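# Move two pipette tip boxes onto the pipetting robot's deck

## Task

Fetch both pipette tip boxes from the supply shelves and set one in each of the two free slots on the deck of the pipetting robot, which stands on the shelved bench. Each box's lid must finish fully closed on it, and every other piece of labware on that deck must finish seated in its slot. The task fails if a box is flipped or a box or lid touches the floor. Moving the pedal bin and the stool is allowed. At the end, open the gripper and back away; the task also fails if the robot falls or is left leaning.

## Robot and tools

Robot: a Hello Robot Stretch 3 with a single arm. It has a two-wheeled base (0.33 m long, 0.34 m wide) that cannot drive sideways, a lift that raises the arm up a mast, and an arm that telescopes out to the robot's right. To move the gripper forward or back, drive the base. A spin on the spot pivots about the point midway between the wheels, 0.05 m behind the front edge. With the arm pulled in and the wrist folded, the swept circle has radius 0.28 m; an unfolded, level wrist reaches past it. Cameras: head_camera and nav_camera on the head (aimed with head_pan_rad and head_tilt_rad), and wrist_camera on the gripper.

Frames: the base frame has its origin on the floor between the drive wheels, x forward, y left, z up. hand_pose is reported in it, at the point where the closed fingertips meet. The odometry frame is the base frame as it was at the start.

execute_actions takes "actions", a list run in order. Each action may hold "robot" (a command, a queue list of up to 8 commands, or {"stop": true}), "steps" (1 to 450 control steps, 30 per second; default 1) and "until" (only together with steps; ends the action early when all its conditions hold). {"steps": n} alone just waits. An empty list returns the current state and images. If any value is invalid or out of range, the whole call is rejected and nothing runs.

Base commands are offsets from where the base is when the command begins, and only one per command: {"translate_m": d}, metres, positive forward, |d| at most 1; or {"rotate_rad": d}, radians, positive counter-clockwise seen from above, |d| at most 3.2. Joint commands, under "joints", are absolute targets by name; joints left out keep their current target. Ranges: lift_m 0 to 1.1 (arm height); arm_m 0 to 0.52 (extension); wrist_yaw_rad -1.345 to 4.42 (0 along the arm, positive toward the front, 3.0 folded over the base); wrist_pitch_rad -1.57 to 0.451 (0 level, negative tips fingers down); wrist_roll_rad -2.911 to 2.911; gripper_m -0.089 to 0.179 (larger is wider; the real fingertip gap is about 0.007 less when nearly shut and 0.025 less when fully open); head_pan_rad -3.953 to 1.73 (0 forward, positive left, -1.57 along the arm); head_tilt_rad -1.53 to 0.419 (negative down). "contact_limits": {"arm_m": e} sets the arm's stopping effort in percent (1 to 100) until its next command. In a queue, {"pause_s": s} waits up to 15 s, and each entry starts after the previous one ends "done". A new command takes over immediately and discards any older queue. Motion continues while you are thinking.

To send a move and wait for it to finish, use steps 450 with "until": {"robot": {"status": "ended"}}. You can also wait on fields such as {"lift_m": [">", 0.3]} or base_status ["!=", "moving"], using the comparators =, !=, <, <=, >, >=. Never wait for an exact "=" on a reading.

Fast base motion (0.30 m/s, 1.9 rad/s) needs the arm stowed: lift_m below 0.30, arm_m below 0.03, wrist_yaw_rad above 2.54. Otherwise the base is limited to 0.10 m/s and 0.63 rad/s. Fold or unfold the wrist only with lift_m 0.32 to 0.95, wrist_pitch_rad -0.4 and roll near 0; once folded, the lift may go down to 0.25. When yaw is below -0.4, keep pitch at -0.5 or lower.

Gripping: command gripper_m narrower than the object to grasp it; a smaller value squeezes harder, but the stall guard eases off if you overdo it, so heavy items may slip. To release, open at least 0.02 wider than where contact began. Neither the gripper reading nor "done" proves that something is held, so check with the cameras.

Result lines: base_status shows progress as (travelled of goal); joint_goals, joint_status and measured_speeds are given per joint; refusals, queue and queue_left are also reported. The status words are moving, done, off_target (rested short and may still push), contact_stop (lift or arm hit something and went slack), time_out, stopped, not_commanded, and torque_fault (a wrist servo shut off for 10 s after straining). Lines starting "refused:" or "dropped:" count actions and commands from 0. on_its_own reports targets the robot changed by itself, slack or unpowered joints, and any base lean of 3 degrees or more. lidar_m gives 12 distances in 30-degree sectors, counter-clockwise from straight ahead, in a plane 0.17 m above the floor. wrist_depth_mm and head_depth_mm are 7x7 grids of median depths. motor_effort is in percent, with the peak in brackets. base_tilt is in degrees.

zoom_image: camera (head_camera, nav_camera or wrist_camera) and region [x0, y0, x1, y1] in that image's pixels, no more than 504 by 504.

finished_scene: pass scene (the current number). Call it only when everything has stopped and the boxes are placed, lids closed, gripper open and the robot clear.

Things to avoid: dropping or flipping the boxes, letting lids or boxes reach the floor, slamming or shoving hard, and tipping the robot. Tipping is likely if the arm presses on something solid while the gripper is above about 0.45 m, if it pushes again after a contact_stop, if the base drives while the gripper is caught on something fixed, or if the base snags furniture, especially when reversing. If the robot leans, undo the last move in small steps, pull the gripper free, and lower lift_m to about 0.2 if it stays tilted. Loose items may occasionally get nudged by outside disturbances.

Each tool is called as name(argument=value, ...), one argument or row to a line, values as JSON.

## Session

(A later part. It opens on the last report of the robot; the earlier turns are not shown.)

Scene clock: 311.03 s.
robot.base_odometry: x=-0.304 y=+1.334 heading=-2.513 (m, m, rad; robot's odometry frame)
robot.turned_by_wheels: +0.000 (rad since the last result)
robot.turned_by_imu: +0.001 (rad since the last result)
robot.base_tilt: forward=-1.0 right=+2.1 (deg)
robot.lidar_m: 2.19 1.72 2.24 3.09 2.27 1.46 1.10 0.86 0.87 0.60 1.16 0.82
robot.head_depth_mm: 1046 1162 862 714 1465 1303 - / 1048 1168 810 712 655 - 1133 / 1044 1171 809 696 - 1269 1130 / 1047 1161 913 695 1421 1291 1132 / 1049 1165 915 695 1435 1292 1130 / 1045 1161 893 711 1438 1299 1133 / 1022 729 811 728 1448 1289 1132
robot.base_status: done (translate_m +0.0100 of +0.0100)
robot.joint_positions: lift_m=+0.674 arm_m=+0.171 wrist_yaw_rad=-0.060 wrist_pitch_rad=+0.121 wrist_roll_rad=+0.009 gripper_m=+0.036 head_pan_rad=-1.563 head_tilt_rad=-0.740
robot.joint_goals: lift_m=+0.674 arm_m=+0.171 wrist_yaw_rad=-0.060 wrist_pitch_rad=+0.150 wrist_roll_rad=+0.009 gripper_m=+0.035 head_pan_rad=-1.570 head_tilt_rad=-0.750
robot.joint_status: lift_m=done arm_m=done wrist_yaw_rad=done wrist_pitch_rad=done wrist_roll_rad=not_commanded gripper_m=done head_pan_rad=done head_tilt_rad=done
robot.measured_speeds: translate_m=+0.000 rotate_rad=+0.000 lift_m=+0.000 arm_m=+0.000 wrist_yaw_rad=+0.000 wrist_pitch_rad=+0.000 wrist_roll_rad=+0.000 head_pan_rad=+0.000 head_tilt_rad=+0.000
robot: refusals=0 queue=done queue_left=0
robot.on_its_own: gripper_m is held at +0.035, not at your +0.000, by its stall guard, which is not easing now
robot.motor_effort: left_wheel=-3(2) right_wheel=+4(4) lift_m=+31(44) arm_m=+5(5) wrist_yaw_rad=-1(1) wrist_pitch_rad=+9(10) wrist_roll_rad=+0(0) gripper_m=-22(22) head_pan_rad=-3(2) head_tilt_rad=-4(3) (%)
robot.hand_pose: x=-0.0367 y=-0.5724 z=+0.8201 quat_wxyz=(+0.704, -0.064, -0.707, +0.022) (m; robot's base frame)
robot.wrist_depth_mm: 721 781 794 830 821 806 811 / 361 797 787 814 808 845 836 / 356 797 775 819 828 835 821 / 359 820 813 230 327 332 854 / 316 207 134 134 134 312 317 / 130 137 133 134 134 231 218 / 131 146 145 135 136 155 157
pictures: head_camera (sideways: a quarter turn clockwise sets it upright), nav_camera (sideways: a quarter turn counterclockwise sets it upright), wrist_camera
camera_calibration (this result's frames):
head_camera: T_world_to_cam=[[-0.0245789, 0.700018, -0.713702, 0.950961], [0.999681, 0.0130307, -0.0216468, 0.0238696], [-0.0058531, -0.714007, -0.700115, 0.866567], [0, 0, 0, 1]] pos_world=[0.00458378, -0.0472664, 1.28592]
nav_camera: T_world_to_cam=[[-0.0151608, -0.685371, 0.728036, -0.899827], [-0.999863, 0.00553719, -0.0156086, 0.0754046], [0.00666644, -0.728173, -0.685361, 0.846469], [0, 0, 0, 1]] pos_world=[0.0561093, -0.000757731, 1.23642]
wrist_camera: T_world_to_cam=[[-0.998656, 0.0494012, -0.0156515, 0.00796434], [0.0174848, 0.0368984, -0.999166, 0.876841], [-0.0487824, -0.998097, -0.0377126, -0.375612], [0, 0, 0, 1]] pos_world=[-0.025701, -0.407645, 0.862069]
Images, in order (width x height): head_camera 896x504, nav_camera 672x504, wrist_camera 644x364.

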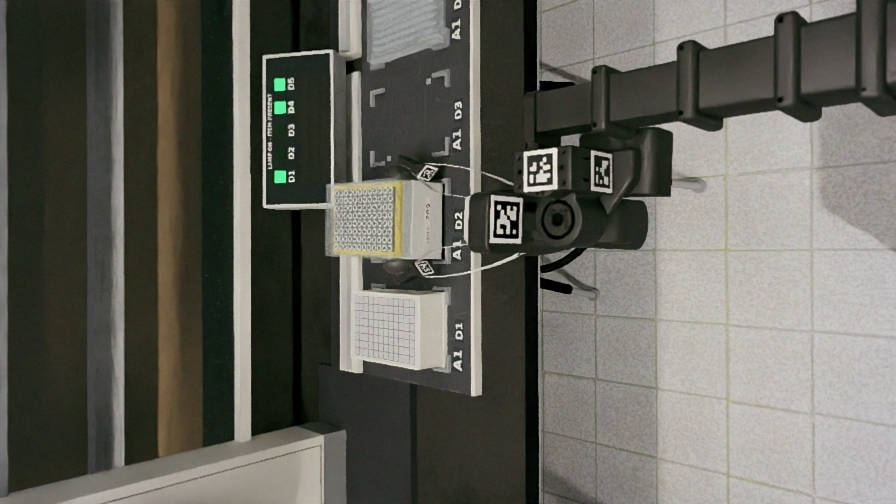

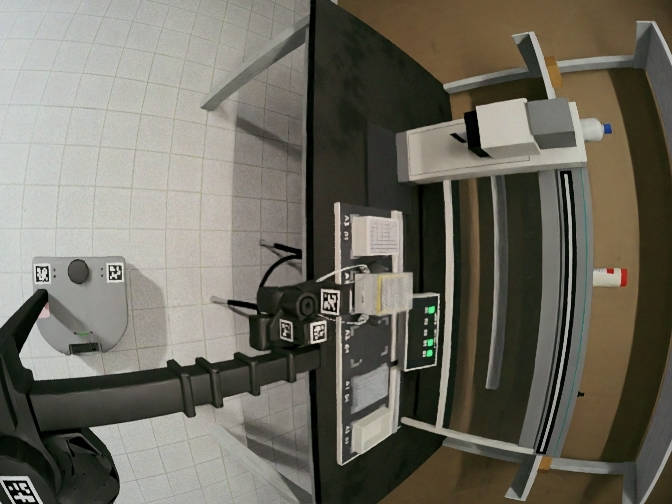

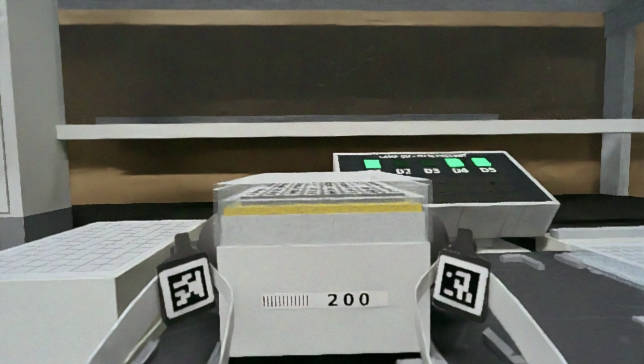

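execute_actions(
  actions=[
    {"robot": {"joints": {"lift_m": 0.669}}, "steps": 450, "until": {"robot": {"status": "ended"}}},
  ],
)

zoom_image(
  camera="head_camera",
  region=[270, 130, 510, 310],
)

Scene clock: 315.93 s.
robot.base_odometry: x=-0.304 y=+1.334 heading=-2.513 (m, m, rad; robot's odometry frame)
robot.turned_by_wheels: +0.000 (rad since the last result)
robot.turned_by_imu: +0.000 (rad since the last result)
robot.base_tilt: forward=-0.8 right=+1.9 (deg)
robot.lidar_m: 2.19 1.72 2.24 3.10 2.27 1.46 1.10 0.86 0.87 0.60 1.16 0.82
robot.head_depth_mm: 1043 1161 862 714 1477 1301 - / 1049 1171 812 715 700 - 1122 / 1049 1171 809 696 - 1264 1132 / 1039 1171 914 696 1423 1300 1140 / 1044 1166 912 692 1439 1292 1129 / 1043 1167 894 710 1440 1288 1135 / 1018 728 811 731 1443 1289 1127
robot.base_status: done (translate_m +0.0100 of +0.0100)
robot.joint_positions: lift_m=+0.669 arm_m=+0.171 wrist_yaw_rad=-0.060 wrist_pitch_rad=+0.126 wrist_roll_rad=+0.009 gripper_m=+0.036 head_pan_rad=-1.563 head_tilt_rad=-0.740
robot.joint_goals: lift_m=+0.669 arm_m=+0.171 wrist_yaw_rad=-0.060 wrist_pitch_rad=+0.150 wrist_roll_rad=+0.009 gripper_m=+0.035 head_pan_rad=-1.570 head_tilt_rad=-0.750
robot.joint_status: lift_m=done arm_m=done wrist_yaw_rad=done wrist_pitch_rad=done wrist_roll_rad=not_commanded gripper_m=done head_pan_rad=done head_tilt_rad=done
robot.measured_speeds: translate_m=+0.000 rotate_rad=+0.000 lift_m=+0.000 arm_m=+0.000 wrist_yaw_rad=+0.000 wrist_pitch_rad=+0.000 wrist_roll_rad=+0.000 head_pan_rad=+0.000 head_tilt_rad=+0.000
robot: refusals=0 queue=done queue_left=0
robot.on_its_own: gripper_m is held at +0.035, not at your +0.000, by its stall guard, which is not easing now
robot.motor_effort: left_wheel=-2(3) right_wheel=+4(3) lift_m=+31(32) arm_m=+5(5) wrist_yaw_rad=+0(0) wrist_pitch_rad=+7(9) wrist_roll_rad=+0(0) gripper_m=-22(22) head_pan_rad=-2(2) head_tilt_rad=-4(3) (%)
robot.hand_pose: x=-0.0367 y=-0.5724 z=+0.8161 quat_wxyz=(+0.704, -0.065, -0.707, +0.023) (m; robot's base frame)
robot.wrist_depth_mm: 365 797 786 802 821 814 828 / 362 802 798 792 822 831 827 / 359 800 818 792 372 380 784 / 358 805 814 198 321 325 870 / 191 190 133 134 134 313 320 / 130 137 133 134 134 220 208 / 130 139 136 136 136 145 150
pictures: head_camera (sideways: a quarter turn clockwise sets it upright), nav_camera (sideways: a quarter turn counterclockwise sets it upright), wrist_camera
camera_calibration (this result's frames):
head_camera: T_world_to_cam=[[-0.0245788, 0.700018, -0.713702, 0.950961], [0.999681, 0.0130306, -0.0216468, 0.0238696], [-0.00585318, -0.714007, -0.700115, 0.866567], [0, 0, 0, 1]] pos_world=[0.00458377, -0.0472664, 1.28592]
nav_camera: T_world_to_cam=[[-0.0151608, -0.685371, 0.728036, -0.899827], [-0.999863, 0.00553731, -0.0156086, 0.0754046], [0.00666636, -0.728173, -0.685361, 0.846469], [0, 0, 0, 1]] pos_world=[0.0561093, -0.000757729, 1.23642]
wrist_camera: T_world_to_cam=[[-0.99866, 0.0493362, -0.0156107, 0.00783265], [0.0172421, 0.0328156, -0.999313, 0.870678], [-0.04879, -0.998243, -0.0336223, -0.379152], [0, 0, 0, 1]] pos_world=[-0.025689, -0.407444, 0.857454]
Images, in order (width x height): head_camera 896x504, nav_camera 672x504, wrist_camera 644x364.

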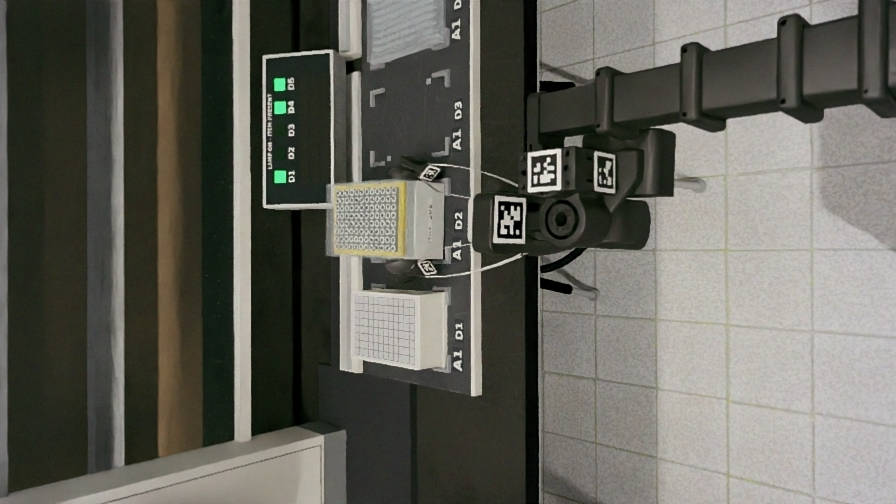

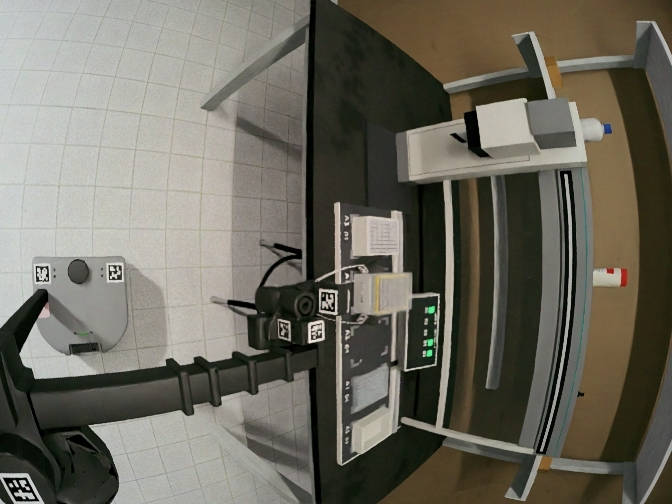

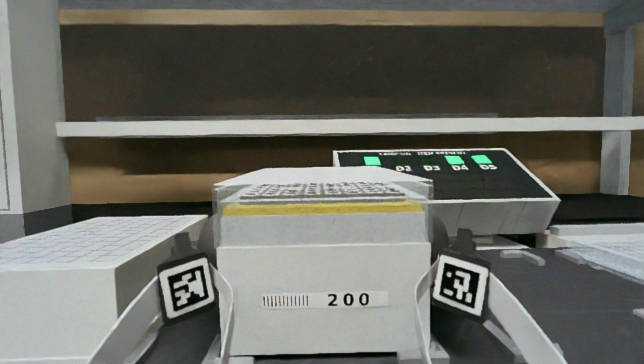

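Region (270, 130, 510, 310) of head_camera's 896x504 image, scaled by 2.100, with more detail than that image has; it fills the top 378 rows of this view, and the rest is white.

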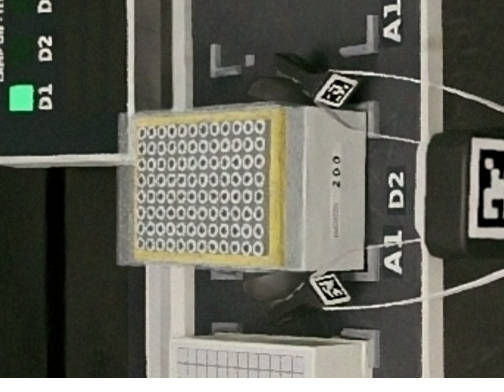

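execute_actions(
  actions=[
    {"robot": {"joints": {"lift_m": 0.664}}, "steps": 450, "until": {"robot": {"status": "ended"}}},
  ],
)

zoom_image(
  camera="wrist_camera",
  region=[140, 140, 500, 364],
)

Scene clock: 320.33 s.
robot.base_odometry: x=-0.304 y=+1.334 heading=-2.513 (m, m, rad; robot's odometry frame)
robot.turned_by_wheels: +0.000 (rad since the last result)
robot.turned_by_imu: +0.000 (rad since the last result)
robot.base_tilt: forward=-1.1 right=+1.9 (deg)
robot.lidar_m: 2.19 1.72 2.24 3.10 2.27 1.46 1.10 0.86 0.87 0.60 1.17 0.82
robot.head_depth_mm: 1049 1170 862 715 1484 1314 1150 / 1048 1169 812 714 699 - 1120 / 1046 1171 809 694 - 1272 1127 / 1042 1168 918 694 1423 1278 1128 / 1048 1169 917 695 1446 1299 1130 / 1044 1161 893 709 1449 1288 1133 / 1025 729 805 730 1438 1293 1131
robot.base_status: done (translate_m +0.0100 of +0.0100)
robot.joint_positions: lift_m=+0.664 arm_m=+0.171 wrist_yaw_rad=-0.060 wrist_pitch_rad=+0.134 wrist_roll_rad=+0.009 gripper_m=+0.036 head_pan_rad=-1.563 head_tilt_rad=-0.740
robot.joint_goals: lift_m=+0.664 arm_m=+0.171 wrist_yaw_rad=-0.060 wrist_pitch_rad=+0.150 wrist_roll_rad=+0.009 gripper_m=+0.035 head_pan_rad=-1.570 head_tilt_rad=-0.750
robot.joint_status: lift_m=done arm_m=done wrist_yaw_rad=done wrist_pitch_rad=done wrist_roll_rad=not_commanded gripper_m=done head_pan_rad=done head_tilt_rad=done
robot.measured_speeds: translate_m=+0.000 rotate_rad=+0.000 lift_m=+0.000 arm_m=+0.000 wrist_yaw_rad=+0.000 wrist_pitch_rad=+0.000 wrist_roll_rad=+0.000 head_pan_rad=+0.000 head_tilt_rad=+0.000
robot: refusals=0 queue=done queue_left=0
robot.on_its_own: gripper_m is held at +0.035, not at your +0.000, by its stall guard, which is not easing now
robot.motor_effort: left_wheel=-2(3) right_wheel=+4(4) lift_m=+30(33) arm_m=+5(5) wrist_yaw_rad=-1(1) wrist_pitch_rad=+5(7) wrist_roll_rad=+0(0) gripper_m=-22(22) head_pan_rad=-1(2) head_tilt_rad=-3(4) (%)
robot.hand_pose: x=-0.0367 y=-0.5723 z=+0.8134 quat_wxyz=(+0.704, -0.068, -0.707, +0.026) (m; robot's base frame)
robot.wrist_depth_mm: 364 797 807 808 821 824 843 / 360 799 795 818 829 817 825 / 357 792 789 805 377 381 777 / 363 817 834 188 318 322 872 / 181 177 133 133 133 315 319 / 129 133 133 134 134 213 203 / 130 135 136 135 136 143 145
pictures: head_camera (sideways: a quarter turn clockwise sets it upright), nav_camera (sideways: a quarter turn counterclockwise sets it upright), wrist_camera
camera_calibration (this result's frames):
head_camera: T_world_to_cam=[[-0.024579, 0.700018, -0.713702, 0.950961], [0.999681, 0.0130308, -0.0216468, 0.0238696], [-0.00585301, -0.714006, -0.700115, 0.866567], [0, 0, 0, 1]] pos_world=[0.00458378, -0.0472664, 1.28592]
nav_camera: T_world_to_cam=[[-0.0151607, -0.685372, 0.728036, -0.899827], [-0.999863, 0.00553707, -0.0156086, 0.0754046], [0.00666653, -0.728172, -0.685362, 0.846469], [0, 0, 0, 1]] pos_world=[0.0561093, -0.000757706, 1.23642]
wrist_camera: T_world_to_cam=[[-0.998668, 0.0492005, -0.0155255, 0.00764373], [0.0167334, 0.024233, -0.999566, 0.863207], [-0.0488029, -0.998495, -0.025024, -0.386303], [0, 0, 0, 1]] pos_world=[-0.0256635, -0.407015, 0.853285]
Images, in order (width x height): head_camera 896x504, nav_camera 672x504, wrist_camera 644x364.

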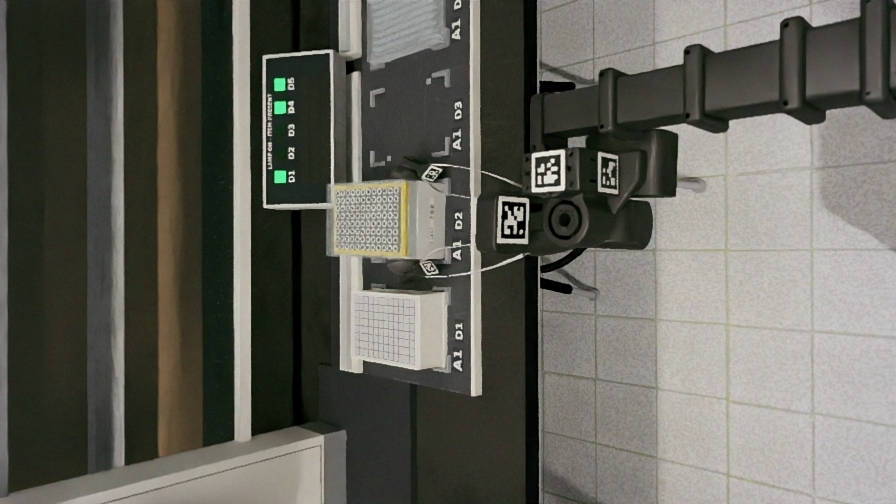

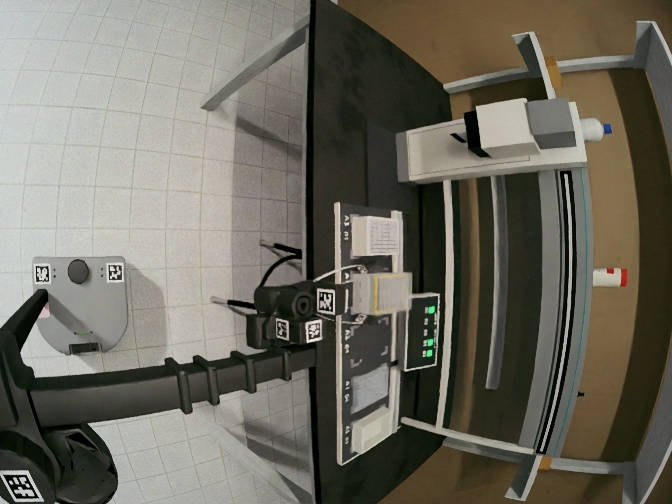

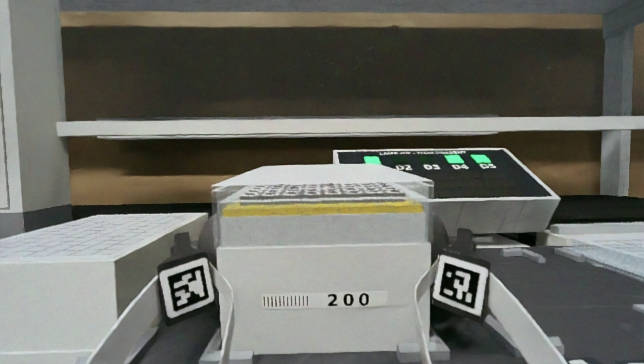

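Region (140, 140, 500, 364) of wrist_camera's 644x364 image, scaled by 1.400; it fills the top 314 rows of this view, and the rest is white.

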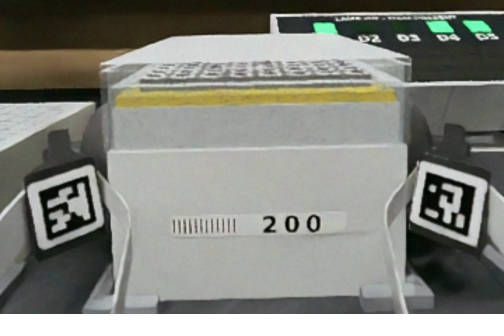

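execute_actions(
  actions=[
    {"robot": [{"joints": {"lift_m": 0.682}}, {"base": {"translate_m": -0.0045}, "joints": {"wrist_yaw_rad": -0.038}}, {"joints": {"lift_m": 0.672}}, {"joints": {"lift_m": 0.665}}], "steps": 450, "until": {"robot": {"status": "ended"}}},
  ],
)

zoom_image(
  camera="wrist_camera",
  region=[140, 140, 500, 364],
)

Scene clock: 334.87 s.
robot.base_odometry: x=-0.301 y=+1.337 heading=-2.513 (m, m, rad; robot's odometry frame)
robot.turned_by_wheels: +0.000 (rad since the last result)
robot.turned_by_imu: +0.001 (rad since the last result)
robot.base_tilt: forward=-1.0 right=+1.9 (deg)
robot.lidar_m: 2.19 1.72 2.24 3.09 2.27 1.45 1.09 0.85 0.87 0.60 1.17 0.83
robot.head_depth_mm: 1044 1169 866 710 1484 1305 1146 / 1047 1170 815 714 1066 - 1120 / 1043 1168 809 696 - 1270 1128 / 1041 1165 908 696 1429 1292 1124 / 1044 1161 915 694 1440 1294 1129 / 1041 1167 899 714 1444 1303 1131 / 1028 730 820 730 1438 1297 1129
robot.base_status: done (translate_m -0.0045 of -0.0045)
robot.joint_positions: lift_m=+0.665 arm_m=+0.171 wrist_yaw_rad=-0.039 wrist_pitch_rad=+0.130 wrist_roll_rad=+0.009 gripper_m=+0.036 head_pan_rad=-1.563 head_tilt_rad=-0.740
robot.joint_goals: lift_m=+0.665 arm_m=+0.171 wrist_yaw_rad=-0.038 wrist_pitch_rad=+0.150 wrist_roll_rad=+0.009 gripper_m=+0.035 head_pan_rad=-1.570 head_tilt_rad=-0.750
robot.joint_status: lift_m=done arm_m=done wrist_yaw_rad=done wrist_pitch_rad=done wrist_roll_rad=not_commanded gripper_m=done head_pan_rad=done head_tilt_rad=done
robot.measured_speeds: translate_m=+0.000 rotate_rad=+0.000 lift_m=+0.000 arm_m=+0.000 wrist_yaw_rad=+0.000 wrist_pitch_rad=+0.000 wrist_roll_rad=+0.000 head_pan_rad=+0.000 head_tilt_rad=+0.000
robot: refusals=0 queue=done queue_left=0
robot.on_its_own: gripper_m is held at +0.035, not at your +0.000, by its stall guard, which is not easing now
robot.motor_effort: left_wheel=-2(7) right_wheel=+4(5) lift_m=+30(47) arm_m=+5(5) wrist_yaw_rad=+1(2) wrist_pitch_rad=+6(9) wrist_roll_rad=+0(0) gripper_m=-22(22) head_pan_rad=-2(2) head_tilt_rad=-3(4) (%)
robot.hand_pose: x=-0.0315 y=-0.5726 z=+0.8132 quat_wxyz=(+0.704, -0.059, -0.707, +0.032) (m; robot's base frame)
robot.wrist_depth_mm: 355 792 804 819 806 814 815 / 353 822 805 812 820 816 823 / 350 796 818 813 372 819 825 / 342 815 822 187 319 316 789 / 209 178 133 132 133 310 310 / 131 134 134 134 134 214 202 / 132 134 136 136 136 142 145
pictures: head_camera (sideways: a quarter turn clockwise sets it upright), nav_camera (sideways: a quarter turn counterclockwise sets it upright), wrist_camera
camera_calibration (this result's frames):
head_camera: T_world_to_cam=[[-0.0245789, 0.700018, -0.713702, 0.950961], [0.999681, 0.0130307, -0.0216468, 0.0238696], [-0.0058531, -0.714006, -0.700115, 0.866567], [0, 0, 0, 1]] pos_world=[0.00458378, -0.0472664, 1.28592]
nav_camera: T_world_to_cam=[[-0.0151608, -0.685372, 0.728036, -0.899827], [-0.999863, 0.00553719, -0.0156086, 0.0754046], [0.00666644, -0.728172, -0.685362, 0.846469], [0, 0, 0, 1]] pos_world=[0.0561093, -0.000757716, 1.23642]
wrist_camera: T_world_to_cam=[[-0.999463, 0.0288243, -0.0155826, 0.00125695], [0.016421, 0.0290848, -0.999442, 0.865619], [-0.028355, -0.999161, -0.0295425, -0.382421], [0, 0, 0, 1]] pos_world=[-0.0238016, -0.407312, 0.853858]
Images, in order (width x height): head_camera 896x504, nav_camera 672x504, wrist_camera 644x364.

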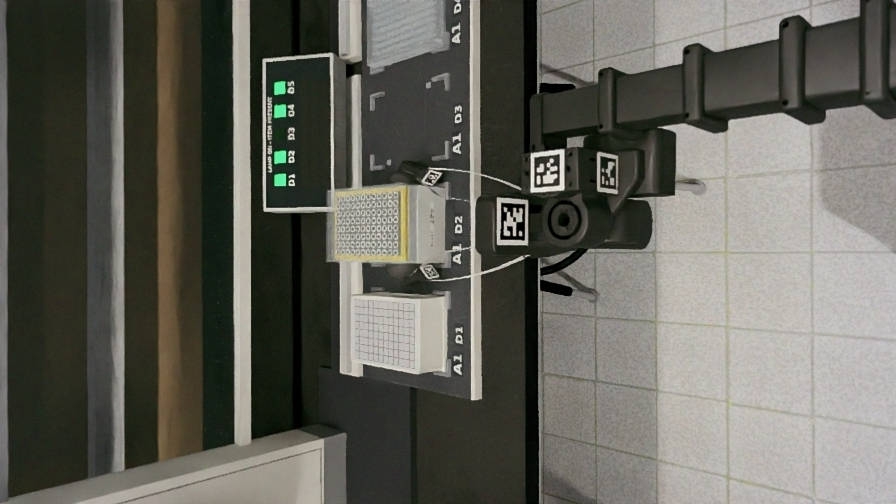

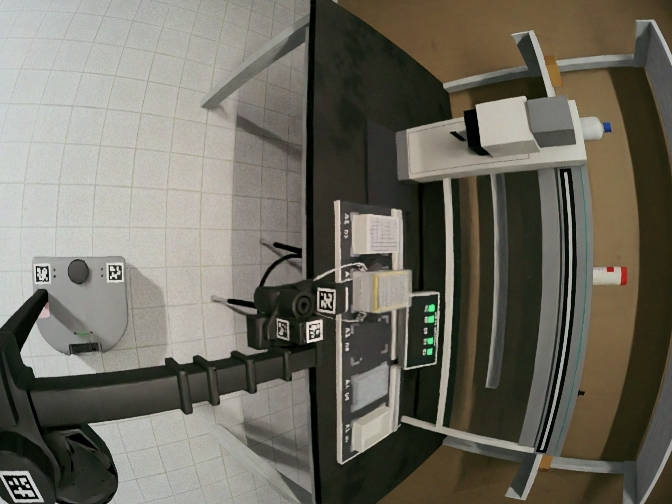

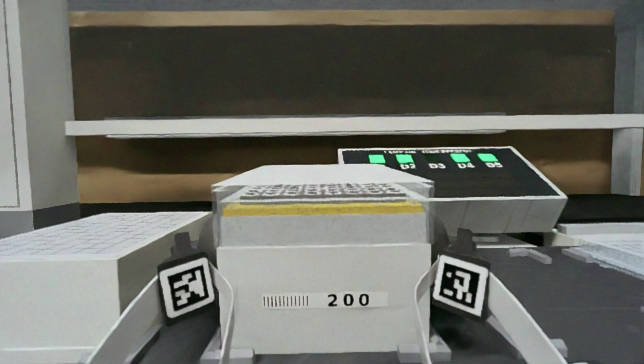

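Region (140, 140, 500, 364) of wrist_camera's 644x364 image, scaled by 1.400; it fills the top 314 rows of this view, and the rest is white.

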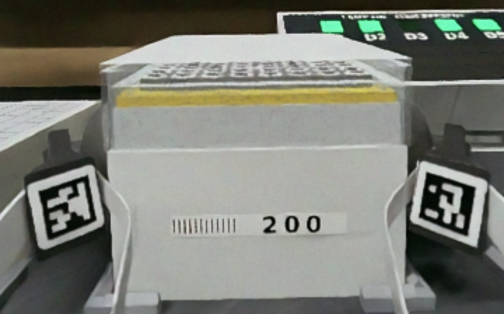

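execute_actions(
  actions=[
    {"robot": [{"joints": {"gripper_m": 0.12}}, {"pause_s": 0.3}, {"joints": {"arm_m": 0.06}}], "steps": 450, "until": {"robot": {"status": "ended"}}},
  ],
)

zoom_image(
  camera="head_camera",
  region=[300, 60, 500, 400],
)

Scene clock: 342.90 s.
robot.base_odometry: x=-0.301 y=+1.337 heading=-2.513 (m, m, rad; robot's odometry frame)
robot.turned_by_wheels: +0.000 (rad since the last result)
robot.turned_by_imu: +0.001 (rad since the last result)
robot.base_tilt: forward=-0.8 right=+1.8 (deg)
robot.lidar_m: 2.19 1.72 2.24 3.10 2.27 1.46 1.10 0.85 0.87 0.60 1.17 0.83
robot.head_depth_mm: 1047 1164 863 714 1471 1316 - / 1045 1167 810 713 1433 - - / 1047 1172 811 701 1280 - 1113 / 1046 1167 919 694 1217 1287 1134 / 1042 1161 919 698 1437 1287 1126 / 1049 1165 893 710 1437 1295 1130 / 1018 731 823 731 1436 1295 1129
robot.base_status: done (translate_m -0.0045 of -0.0045)
robot.joint_positions: lift_m=+0.665 arm_m=+0.060 wrist_yaw_rad=-0.039 wrist_pitch_rad=+0.130 wrist_roll_rad=+0.009 gripper_m=+0.120 head_pan_rad=-1.563 head_tilt_rad=-0.740
robot.joint_goals: lift_m=+0.665 arm_m=+0.060 wrist_yaw_rad=-0.038 wrist_pitch_rad=+0.150 wrist_roll_rad=+0.009 gripper_m=+0.120 head_pan_rad=-1.570 head_tilt_rad=-0.750
robot.joint_status: lift_m=done arm_m=done wrist_yaw_rad=done wrist_pitch_rad=done wrist_roll_rad=not_commanded gripper_m=done head_pan_rad=done head_tilt_rad=done
robot.measured_speeds: translate_m=+0.000 rotate_rad=+0.000 lift_m=+0.000 arm_m=+0.000 wrist_yaw_rad=+0.000 wrist_pitch_rad=+0.000 wrist_roll_rad=+0.000 head_pan_rad=+0.000 head_tilt_rad=+0.000
robot: refusals=0 queue=done queue_left=0
robot.motor_effort: left_wheel=-2(2) right_wheel=+4(4) lift_m=+31(30) arm_m=-6(10) wrist_yaw_rad=+0(2) wrist_pitch_rad=+6(6) wrist_roll_rad=+0(0) gripper_m=+0(91) head_pan_rad=-1(1) head_tilt_rad=-3(4) (%)
robot.hand_pose: x=-0.0314 y=-0.4623 z=+0.8132 quat_wxyz=(+0.704, -0.059, -0.707, +0.032) (m; robot's base frame)
robot.wrist_depth_mm: 406 775 837 843 866 842 805 / 416 886 900 921 943 955 915 / 418 477 931 939 907 949 922 / 426 471 966 253 417 866 852 / 382 240 284 248 348 369 340 / 217 234 212 211 209 - 209 / 186 164 172 170 170 168 167
pictures: head_camera (sideways: a quarter turn clockwise sets it upright), nav_camera (sideways: a quarter turn counterclockwise sets it upright), wrist_camera
camera_calibration (this result's frames):
head_camera: T_world_to_cam=[[-0.024579, 0.700022, -0.713698, 0.950956], [0.999681, 0.0130308, -0.0216468, 0.0238695], [-0.00585313, -0.714002, -0.700119, 0.866573], [0, 0, 0, 1]] pos_world=[0.00458378, -0.0472663, 1.28592]
nav_camera: T_world_to_cam=[[-0.0151607, -0.685376, 0.728032, -0.899822], [-0.999863, 0.00553729, -0.0156086, 0.0754045], [0.00666641, -0.728168, -0.685366, 0.846475], [0, 0, 0, 1]] pos_world=[0.0561093, -0.000757322, 1.23642]
wrist_camera: T_world_to_cam=[[-0.999471, 0.0285591, -0.0155714, -0.00198591], [0.0163976, 0.0289261, -0.999447, 0.862367], [-0.0280929, -0.999173, -0.0293791, -0.272343], [0, 0, 0, 1]] pos_world=[-0.0237765, -0.297006, 0.853858]
Images, in order (width x height): head_camera 896x504, nav_camera 672x504, wrist_camera 644x364.

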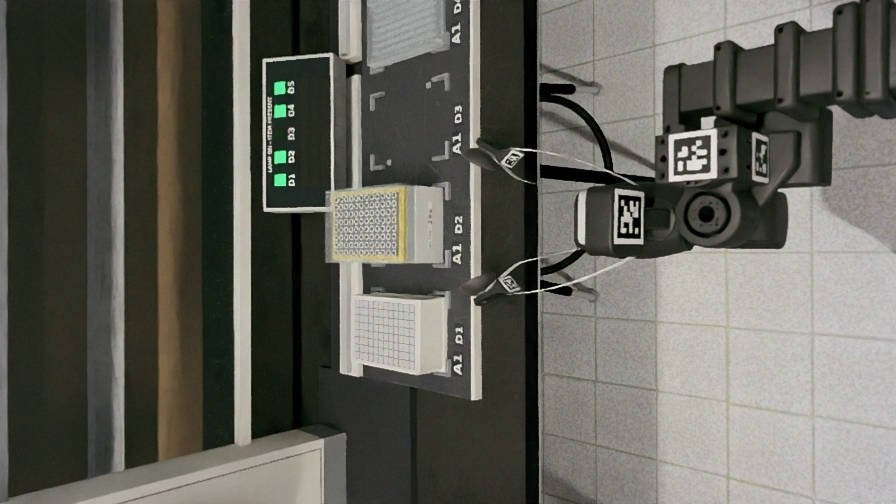

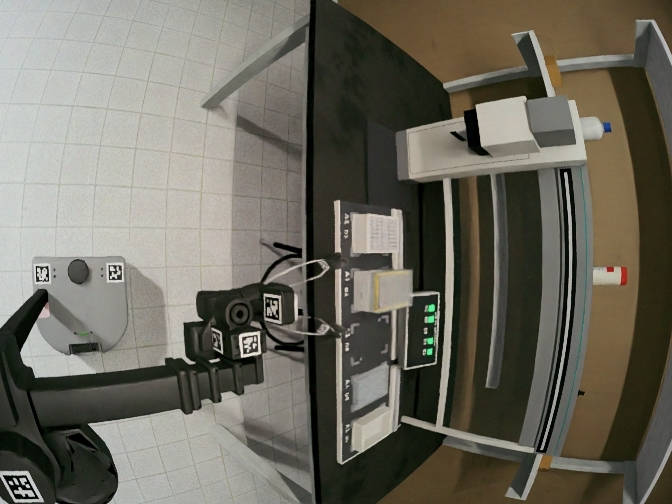

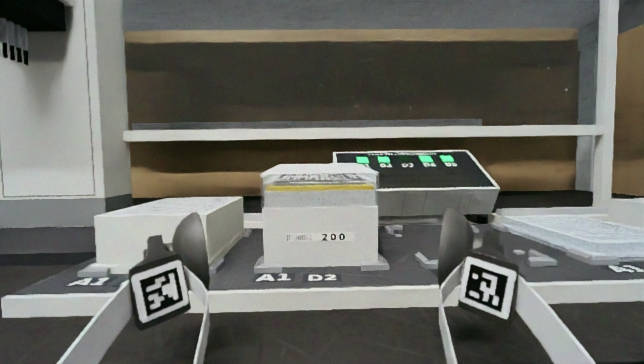

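Region (300, 60, 500, 400) of head_camera's 896x504 image, scaled by 1.482, with more detail than that image has; it fills the left 296 columns of this view, and the rest is white.

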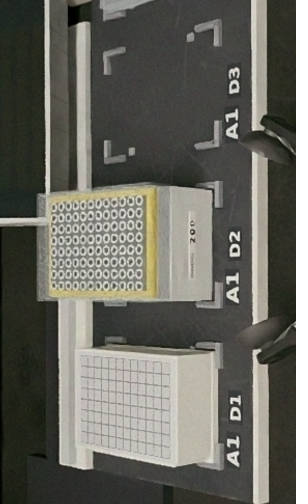

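zoom_image(
  camera="wrist_camera",
  region=[200, 140, 440, 300],
)

zoom_image(
  camera="head_camera",
  region=[320, 170, 470, 310],
)

Region (200, 140, 440, 300) of wrist_camera's 644x364 image, scaled by 2.100.

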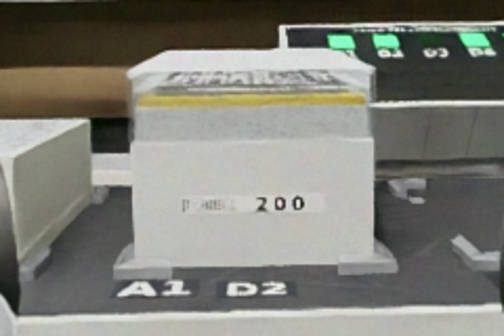

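Region (320, 170, 470, 310) of head_camera's 896x504 image, scaled by 3.360, with more detail than that image has; it fills the top 470 rows of this view, and the rest is white.

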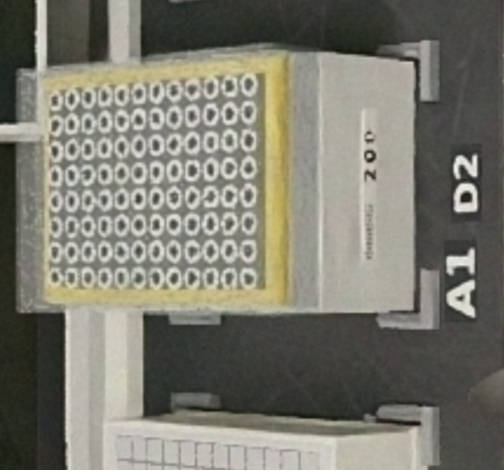

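execute_actions(
  actions=[
    {"robot": [{"joints": {"lift_m": 0.66, "arm_m": 0.166}}, {"joints": {"gripper_m": 0.06}}, {"joints": {"arm_m": 0.159}, "contact_limits": {"arm_m": 20}}], "steps": 450, "until": {"robot": {"status": "ended"}}},
  ],
)

zoom_image(
  camera="head_camera",
  region=[320, 170, 470, 310],
)

Scene clock: 353.07 s.
robot.base_odometry: x=-0.301 y=+1.337 heading=-2.513 (m, m, rad; robot's odometry frame)
robot.turned_by_wheels: +0.000 (rad since the last result)
robot.turned_by_imu: +0.001 (rad since the last result)
robot.base_tilt: forward=-1.0 right=+2.0 (deg)
robot.lidar_m: 2.19 1.72 2.25 3.09 2.27 1.46 1.10 0.86 0.87 0.60 1.17 0.83
robot.head_depth_mm: 1050 1167 850 712 1463 1315 1173 / 1049 1154 816 716 1439 - 1131 / 1047 1161 805 694 - 1264 1132 / 1042 1152 914 692 1441 1288 1129 / 1045 1158 915 692 1441 1287 1120 / 1047 1164 893 712 1435 1293 1134 / 1026 729 820 729 1444 1287 1131
robot.base_status: done (translate_m -0.0045 of -0.0045)
robot.joint_positions: lift_m=+0.660 arm_m=+0.160 wrist_yaw_rad=-0.039 wrist_pitch_rad=+0.134 wrist_roll_rad=+0.012 gripper_m=+0.061 head_pan_rad=-1.563 head_tilt_rad=-0.742
robot.joint_goals: lift_m=+0.660 arm_m=+0.159 wrist_yaw_rad=-0.038 wrist_pitch_rad=+0.150 wrist_roll_rad=+0.012 gripper_m=+0.060 head_pan_rad=-1.570 head_tilt_rad=-0.750
robot.joint_status: lift_m=done arm_m=done wrist_yaw_rad=done wrist_pitch_rad=done wrist_roll_rad=not_commanded gripper_m=done head_pan_rad=done head_tilt_rad=done
robot.measured_speeds: translate_m=+0.000 rotate_rad=+0.000 lift_m=+0.000 arm_m=+0.000 wrist_yaw_rad=+0.000 wrist_pitch_rad=+0.000 wrist_roll_rad=+0.000 head_pan_rad=+0.000 head_tilt_rad=+0.000
robot: refusals=0 queue=done queue_left=0
robot.motor_effort: left_wheel=-1(4) right_wheel=+2(10) lift_m=+31(31) arm_m=-9(10) wrist_yaw_rad=+0(2) wrist_pitch_rad=+5(6) wrist_roll_rad=-1(3) gripper_m=-14(98) head_pan_rad=-2(1) head_tilt_rad=-1(3) (%)
robot.contact_limits: arm_m 20 (drawing in: default 32, maximum 52; extending or still: default 43, maximum 70)
robot.hand_pose: x=-0.0315 y=-0.5615 z=+0.8092 quat_wxyz=(+0.702, -0.061, -0.708, +0.033) (m; robot's base frame)
robot.wrist_depth_mm: 352 808 806 814 830 819 846 / 344 803 819 814 827 836 820 / 342 796 831 822 755 837 786 / 346 832 819 148 310 321 851 / 176 173 138 138 139 320 308 / 142 143 140 140 141 202 191 / 142 137 138 141 139 138 136
pictures: head_camera (sideways: a quarter turn clockwise sets it upright), nav_camera (sideways: a quarter turn counterclockwise sets it upright), wrist_camera
camera_calibration (this result's frames):
head_camera: T_world_to_cam=[[-0.0244159, 0.70113, -0.712615, 0.949543], [0.999684, 0.0128197, -0.0216385, 0.0238587], [-0.00603586, -0.712918, -0.701221, 0.868008], [0, 0, 0, 1]] pos_world=[0.00457203, -0.0472412, 1.28584]
nav_camera: T_world_to_cam=[[-0.01532, -0.686496, 0.726972, -0.898439], [-0.999862, 0.00580597, -0.0155881, 0.0753778], [0.00648038, -0.72711, -0.68649, 0.847939], [0, 0, 0, 1]] pos_world=[0.0561083, -0.000668381, 1.23642]
wrist_camera: T_world_to_cam=[[-0.999423, 0.0283418, -0.0187362, 0.00315525], [0.0194456, 0.0249627, -0.999499, 0.859128], [-0.0278599, -0.999287, -0.0254994, -0.374747], [0, 0, 0, 1]] pos_world=[-0.0239932, -0.396015, 0.849201]
Images, in order (width x height): head_camera 896x504, nav_camera 672x504, wrist_camera 644x364.

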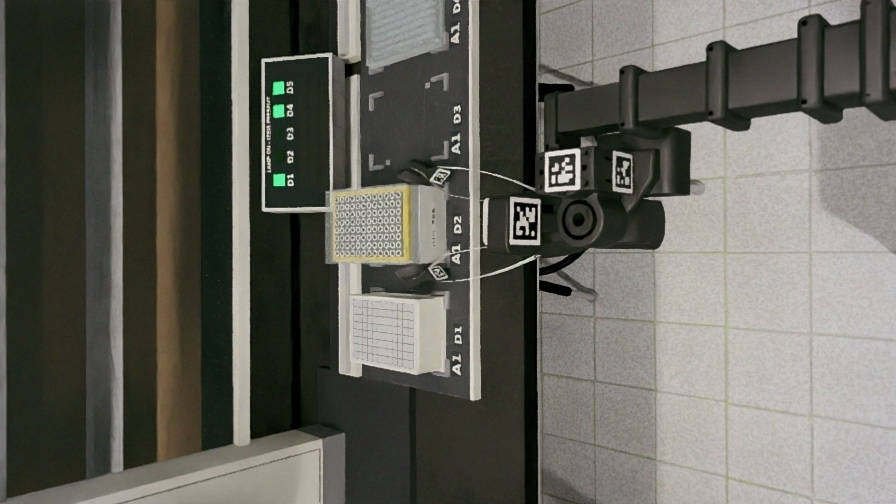

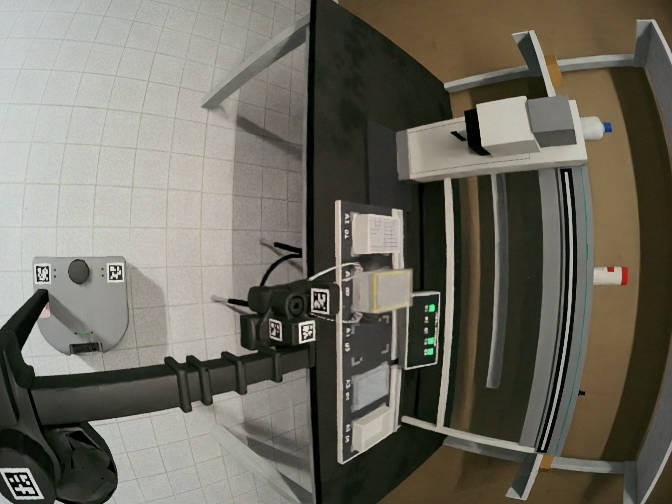

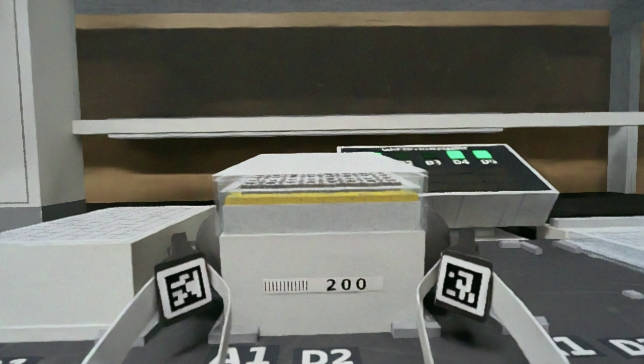

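Region (320, 170, 470, 310) of head_camera's 896x504 image, scaled by 3.360, with more detail than that image has; it fills the top 470 rows of this view, and the rest is white.

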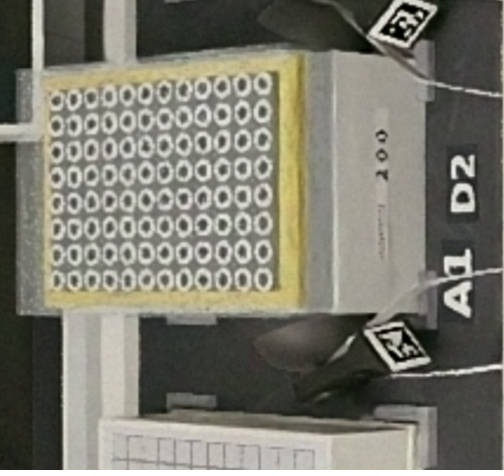

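execute_actions(
  actions=[
    {"robot": [{"joints": {"arm_m": 0.162}}, {"joints": {"gripper_m": 0.09}}, {"joints": {"gripper_m": 0.12}}, {"pause_s": 0.3}, {"joints": {"arm_m": 0.06}}], "steps": 450, "until": {"robot": {"status": "ended"}}},
  ],
)

zoom_image(
  camera="head_camera",
  region=[320, 170, 470, 310],
)

zoom_image(
  camera="wrist_camera",
  region=[200, 140, 440, 300],
)

Scene clock: 360.63 s.
robot.base_odometry: x=-0.301 y=+1.337 heading=-2.513 (m, m, rad; robot's odometry frame)
robot.turned_by_wheels: +0.000 (rad since the last result)
robot.turned_by_imu: +0.001 (rad since the last result)
robot.base_tilt: forward=-1.1 right=+1.9 (deg)
robot.lidar_m: 2.19 1.72 2.25 3.10 2.27 1.46 1.10 0.86 0.87 0.60 1.17 0.83
robot.head_depth_mm: 1047 1157 847 712 1470 1305 1176 / 1048 1159 812 716 1445 - - / 1047 1164 807 696 1446 - 1112 / 1049 1169 915 695 1470 1292 1135 / 1045 1166 909 695 1439 1282 1134 / 1052 1164 896 708 1438 1288 1127 / 1029 729 819 728 1446 1297 1132
robot.base_status: done (translate_m -0.0045 of -0.0045)
robot.joint_positions: lift_m=+0.660 arm_m=+0.060 wrist_yaw_rad=-0.039 wrist_pitch_rad=+0.132 wrist_roll_rad=+0.012 gripper_m=+0.120 head_pan_rad=-1.563 head_tilt_rad=-0.742
robot.joint_goals: lift_m=+0.660 arm_m=+0.060 wrist_yaw_rad=-0.038 wrist_pitch_rad=+0.150 wrist_roll_rad=+0.012 gripper_m=+0.120 head_pan_rad=-1.570 head_tilt_rad=-0.750
robot.joint_status: lift_m=done arm_m=done wrist_yaw_rad=done wrist_pitch_rad=done wrist_roll_rad=not_commanded gripper_m=done head_pan_rad=done head_tilt_rad=done
robot.measured_speeds: translate_m=+0.000 rotate_rad=+0.000 lift_m=+0.000 arm_m=+0.000 wrist_yaw_rad=+0.000 wrist_pitch_rad=+0.000 wrist_roll_rad=+0.000 head_pan_rad=+0.000 head_tilt_rad=+0.000
robot: refusals=0 queue=done queue_left=0
robot.motor_effort: left_wheel=-1(1) right_wheel=+3(2) lift_m=+31(31) arm_m=-6(8) wrist_yaw_rad=+0(2) wrist_pitch_rad=+6(5) wrist_roll_rad=-2(1) gripper_m=+0(90) head_pan_rad=-2(1) head_tilt_rad=-3(2) (%)
robot.hand_pose: x=-0.0314 y=-0.4623 z=+0.8089 quat_wxyz=(+0.702, -0.060, -0.709, +0.033) (m; robot's base frame)
robot.wrist_depth_mm: 410 760 840 845 847 869 815 / 410 911 905 909 926 964 943 / 419 477 903 903 860 921 938 / 425 478 925 240 414 817 803 / 375 239 269 242 330 341 321 / 207 223 202 203 204 - 207 / 177 157 165 163 161 160 158
pictures: head_camera (sideways: a quarter turn clockwise sets it upright), nav_camera (sideways: a quarter turn counterclockwise sets it upright), wrist_camera
camera_calibration (this result's frames):
head_camera: T_world_to_cam=[[-0.0244164, 0.70113, -0.712615, 0.949543], [0.999684, 0.0128205, -0.0216385, 0.0238587], [-0.00603535, -0.712918, -0.701221, 0.868008], [0, 0, 0, 1]] pos_world=[0.00457206, -0.0472412, 1.28584]
nav_camera: T_world_to_cam=[[-0.0153195, -0.686497, 0.726972, -0.898439], [-0.999862, 0.00580526, -0.0155881, 0.0753778], [0.0064809, -0.72711, -0.68649, 0.847939], [0, 0, 0, 1]] pos_world=[0.0561083, -0.000668342, 1.23642]
wrist_camera: T_world_to_cam=[[-0.99943, 0.0280885, -0.018747, 0.000300024], [0.0194831, 0.0261625, -0.999468, 0.856873], [-0.0275831, -0.999263, -0.0266949, -0.274643], [0, 0, 0, 1]] pos_world=[-0.0239702, -0.296867, 0.849091]
Images, in order (width x height): head_camera 896x504, nav_camera 672x504, wrist_camera 644x364.

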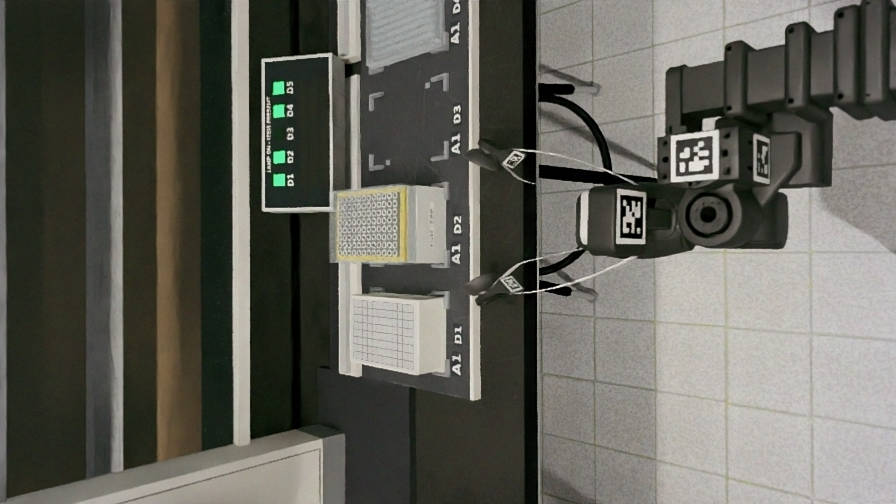

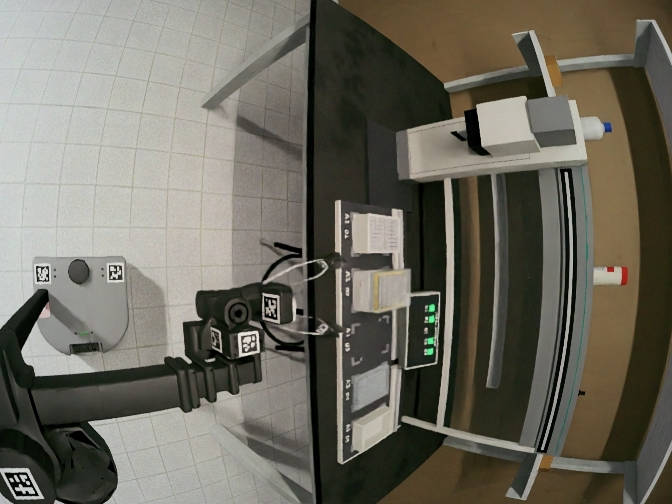

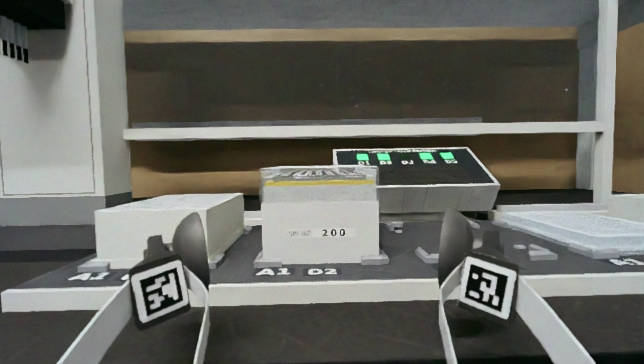

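Region (320, 170, 470, 310) of head_camera's 896x504 image, scaled by 3.360, with more detail than that image has; it fills the top 470 rows of this view, and the rest is white.

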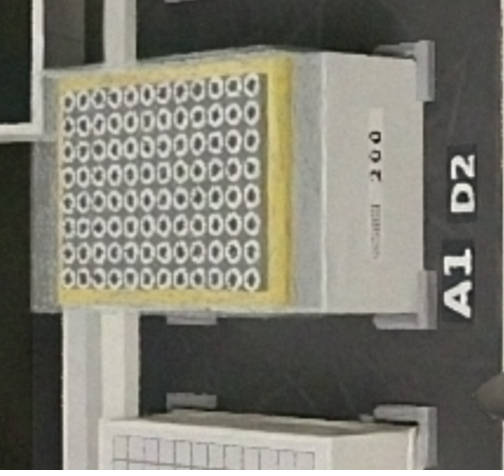

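Region (200, 140, 440, 300) of wrist_camera's 644x364 image, scaled by 2.100.

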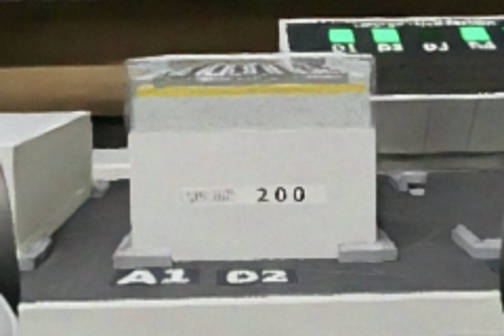

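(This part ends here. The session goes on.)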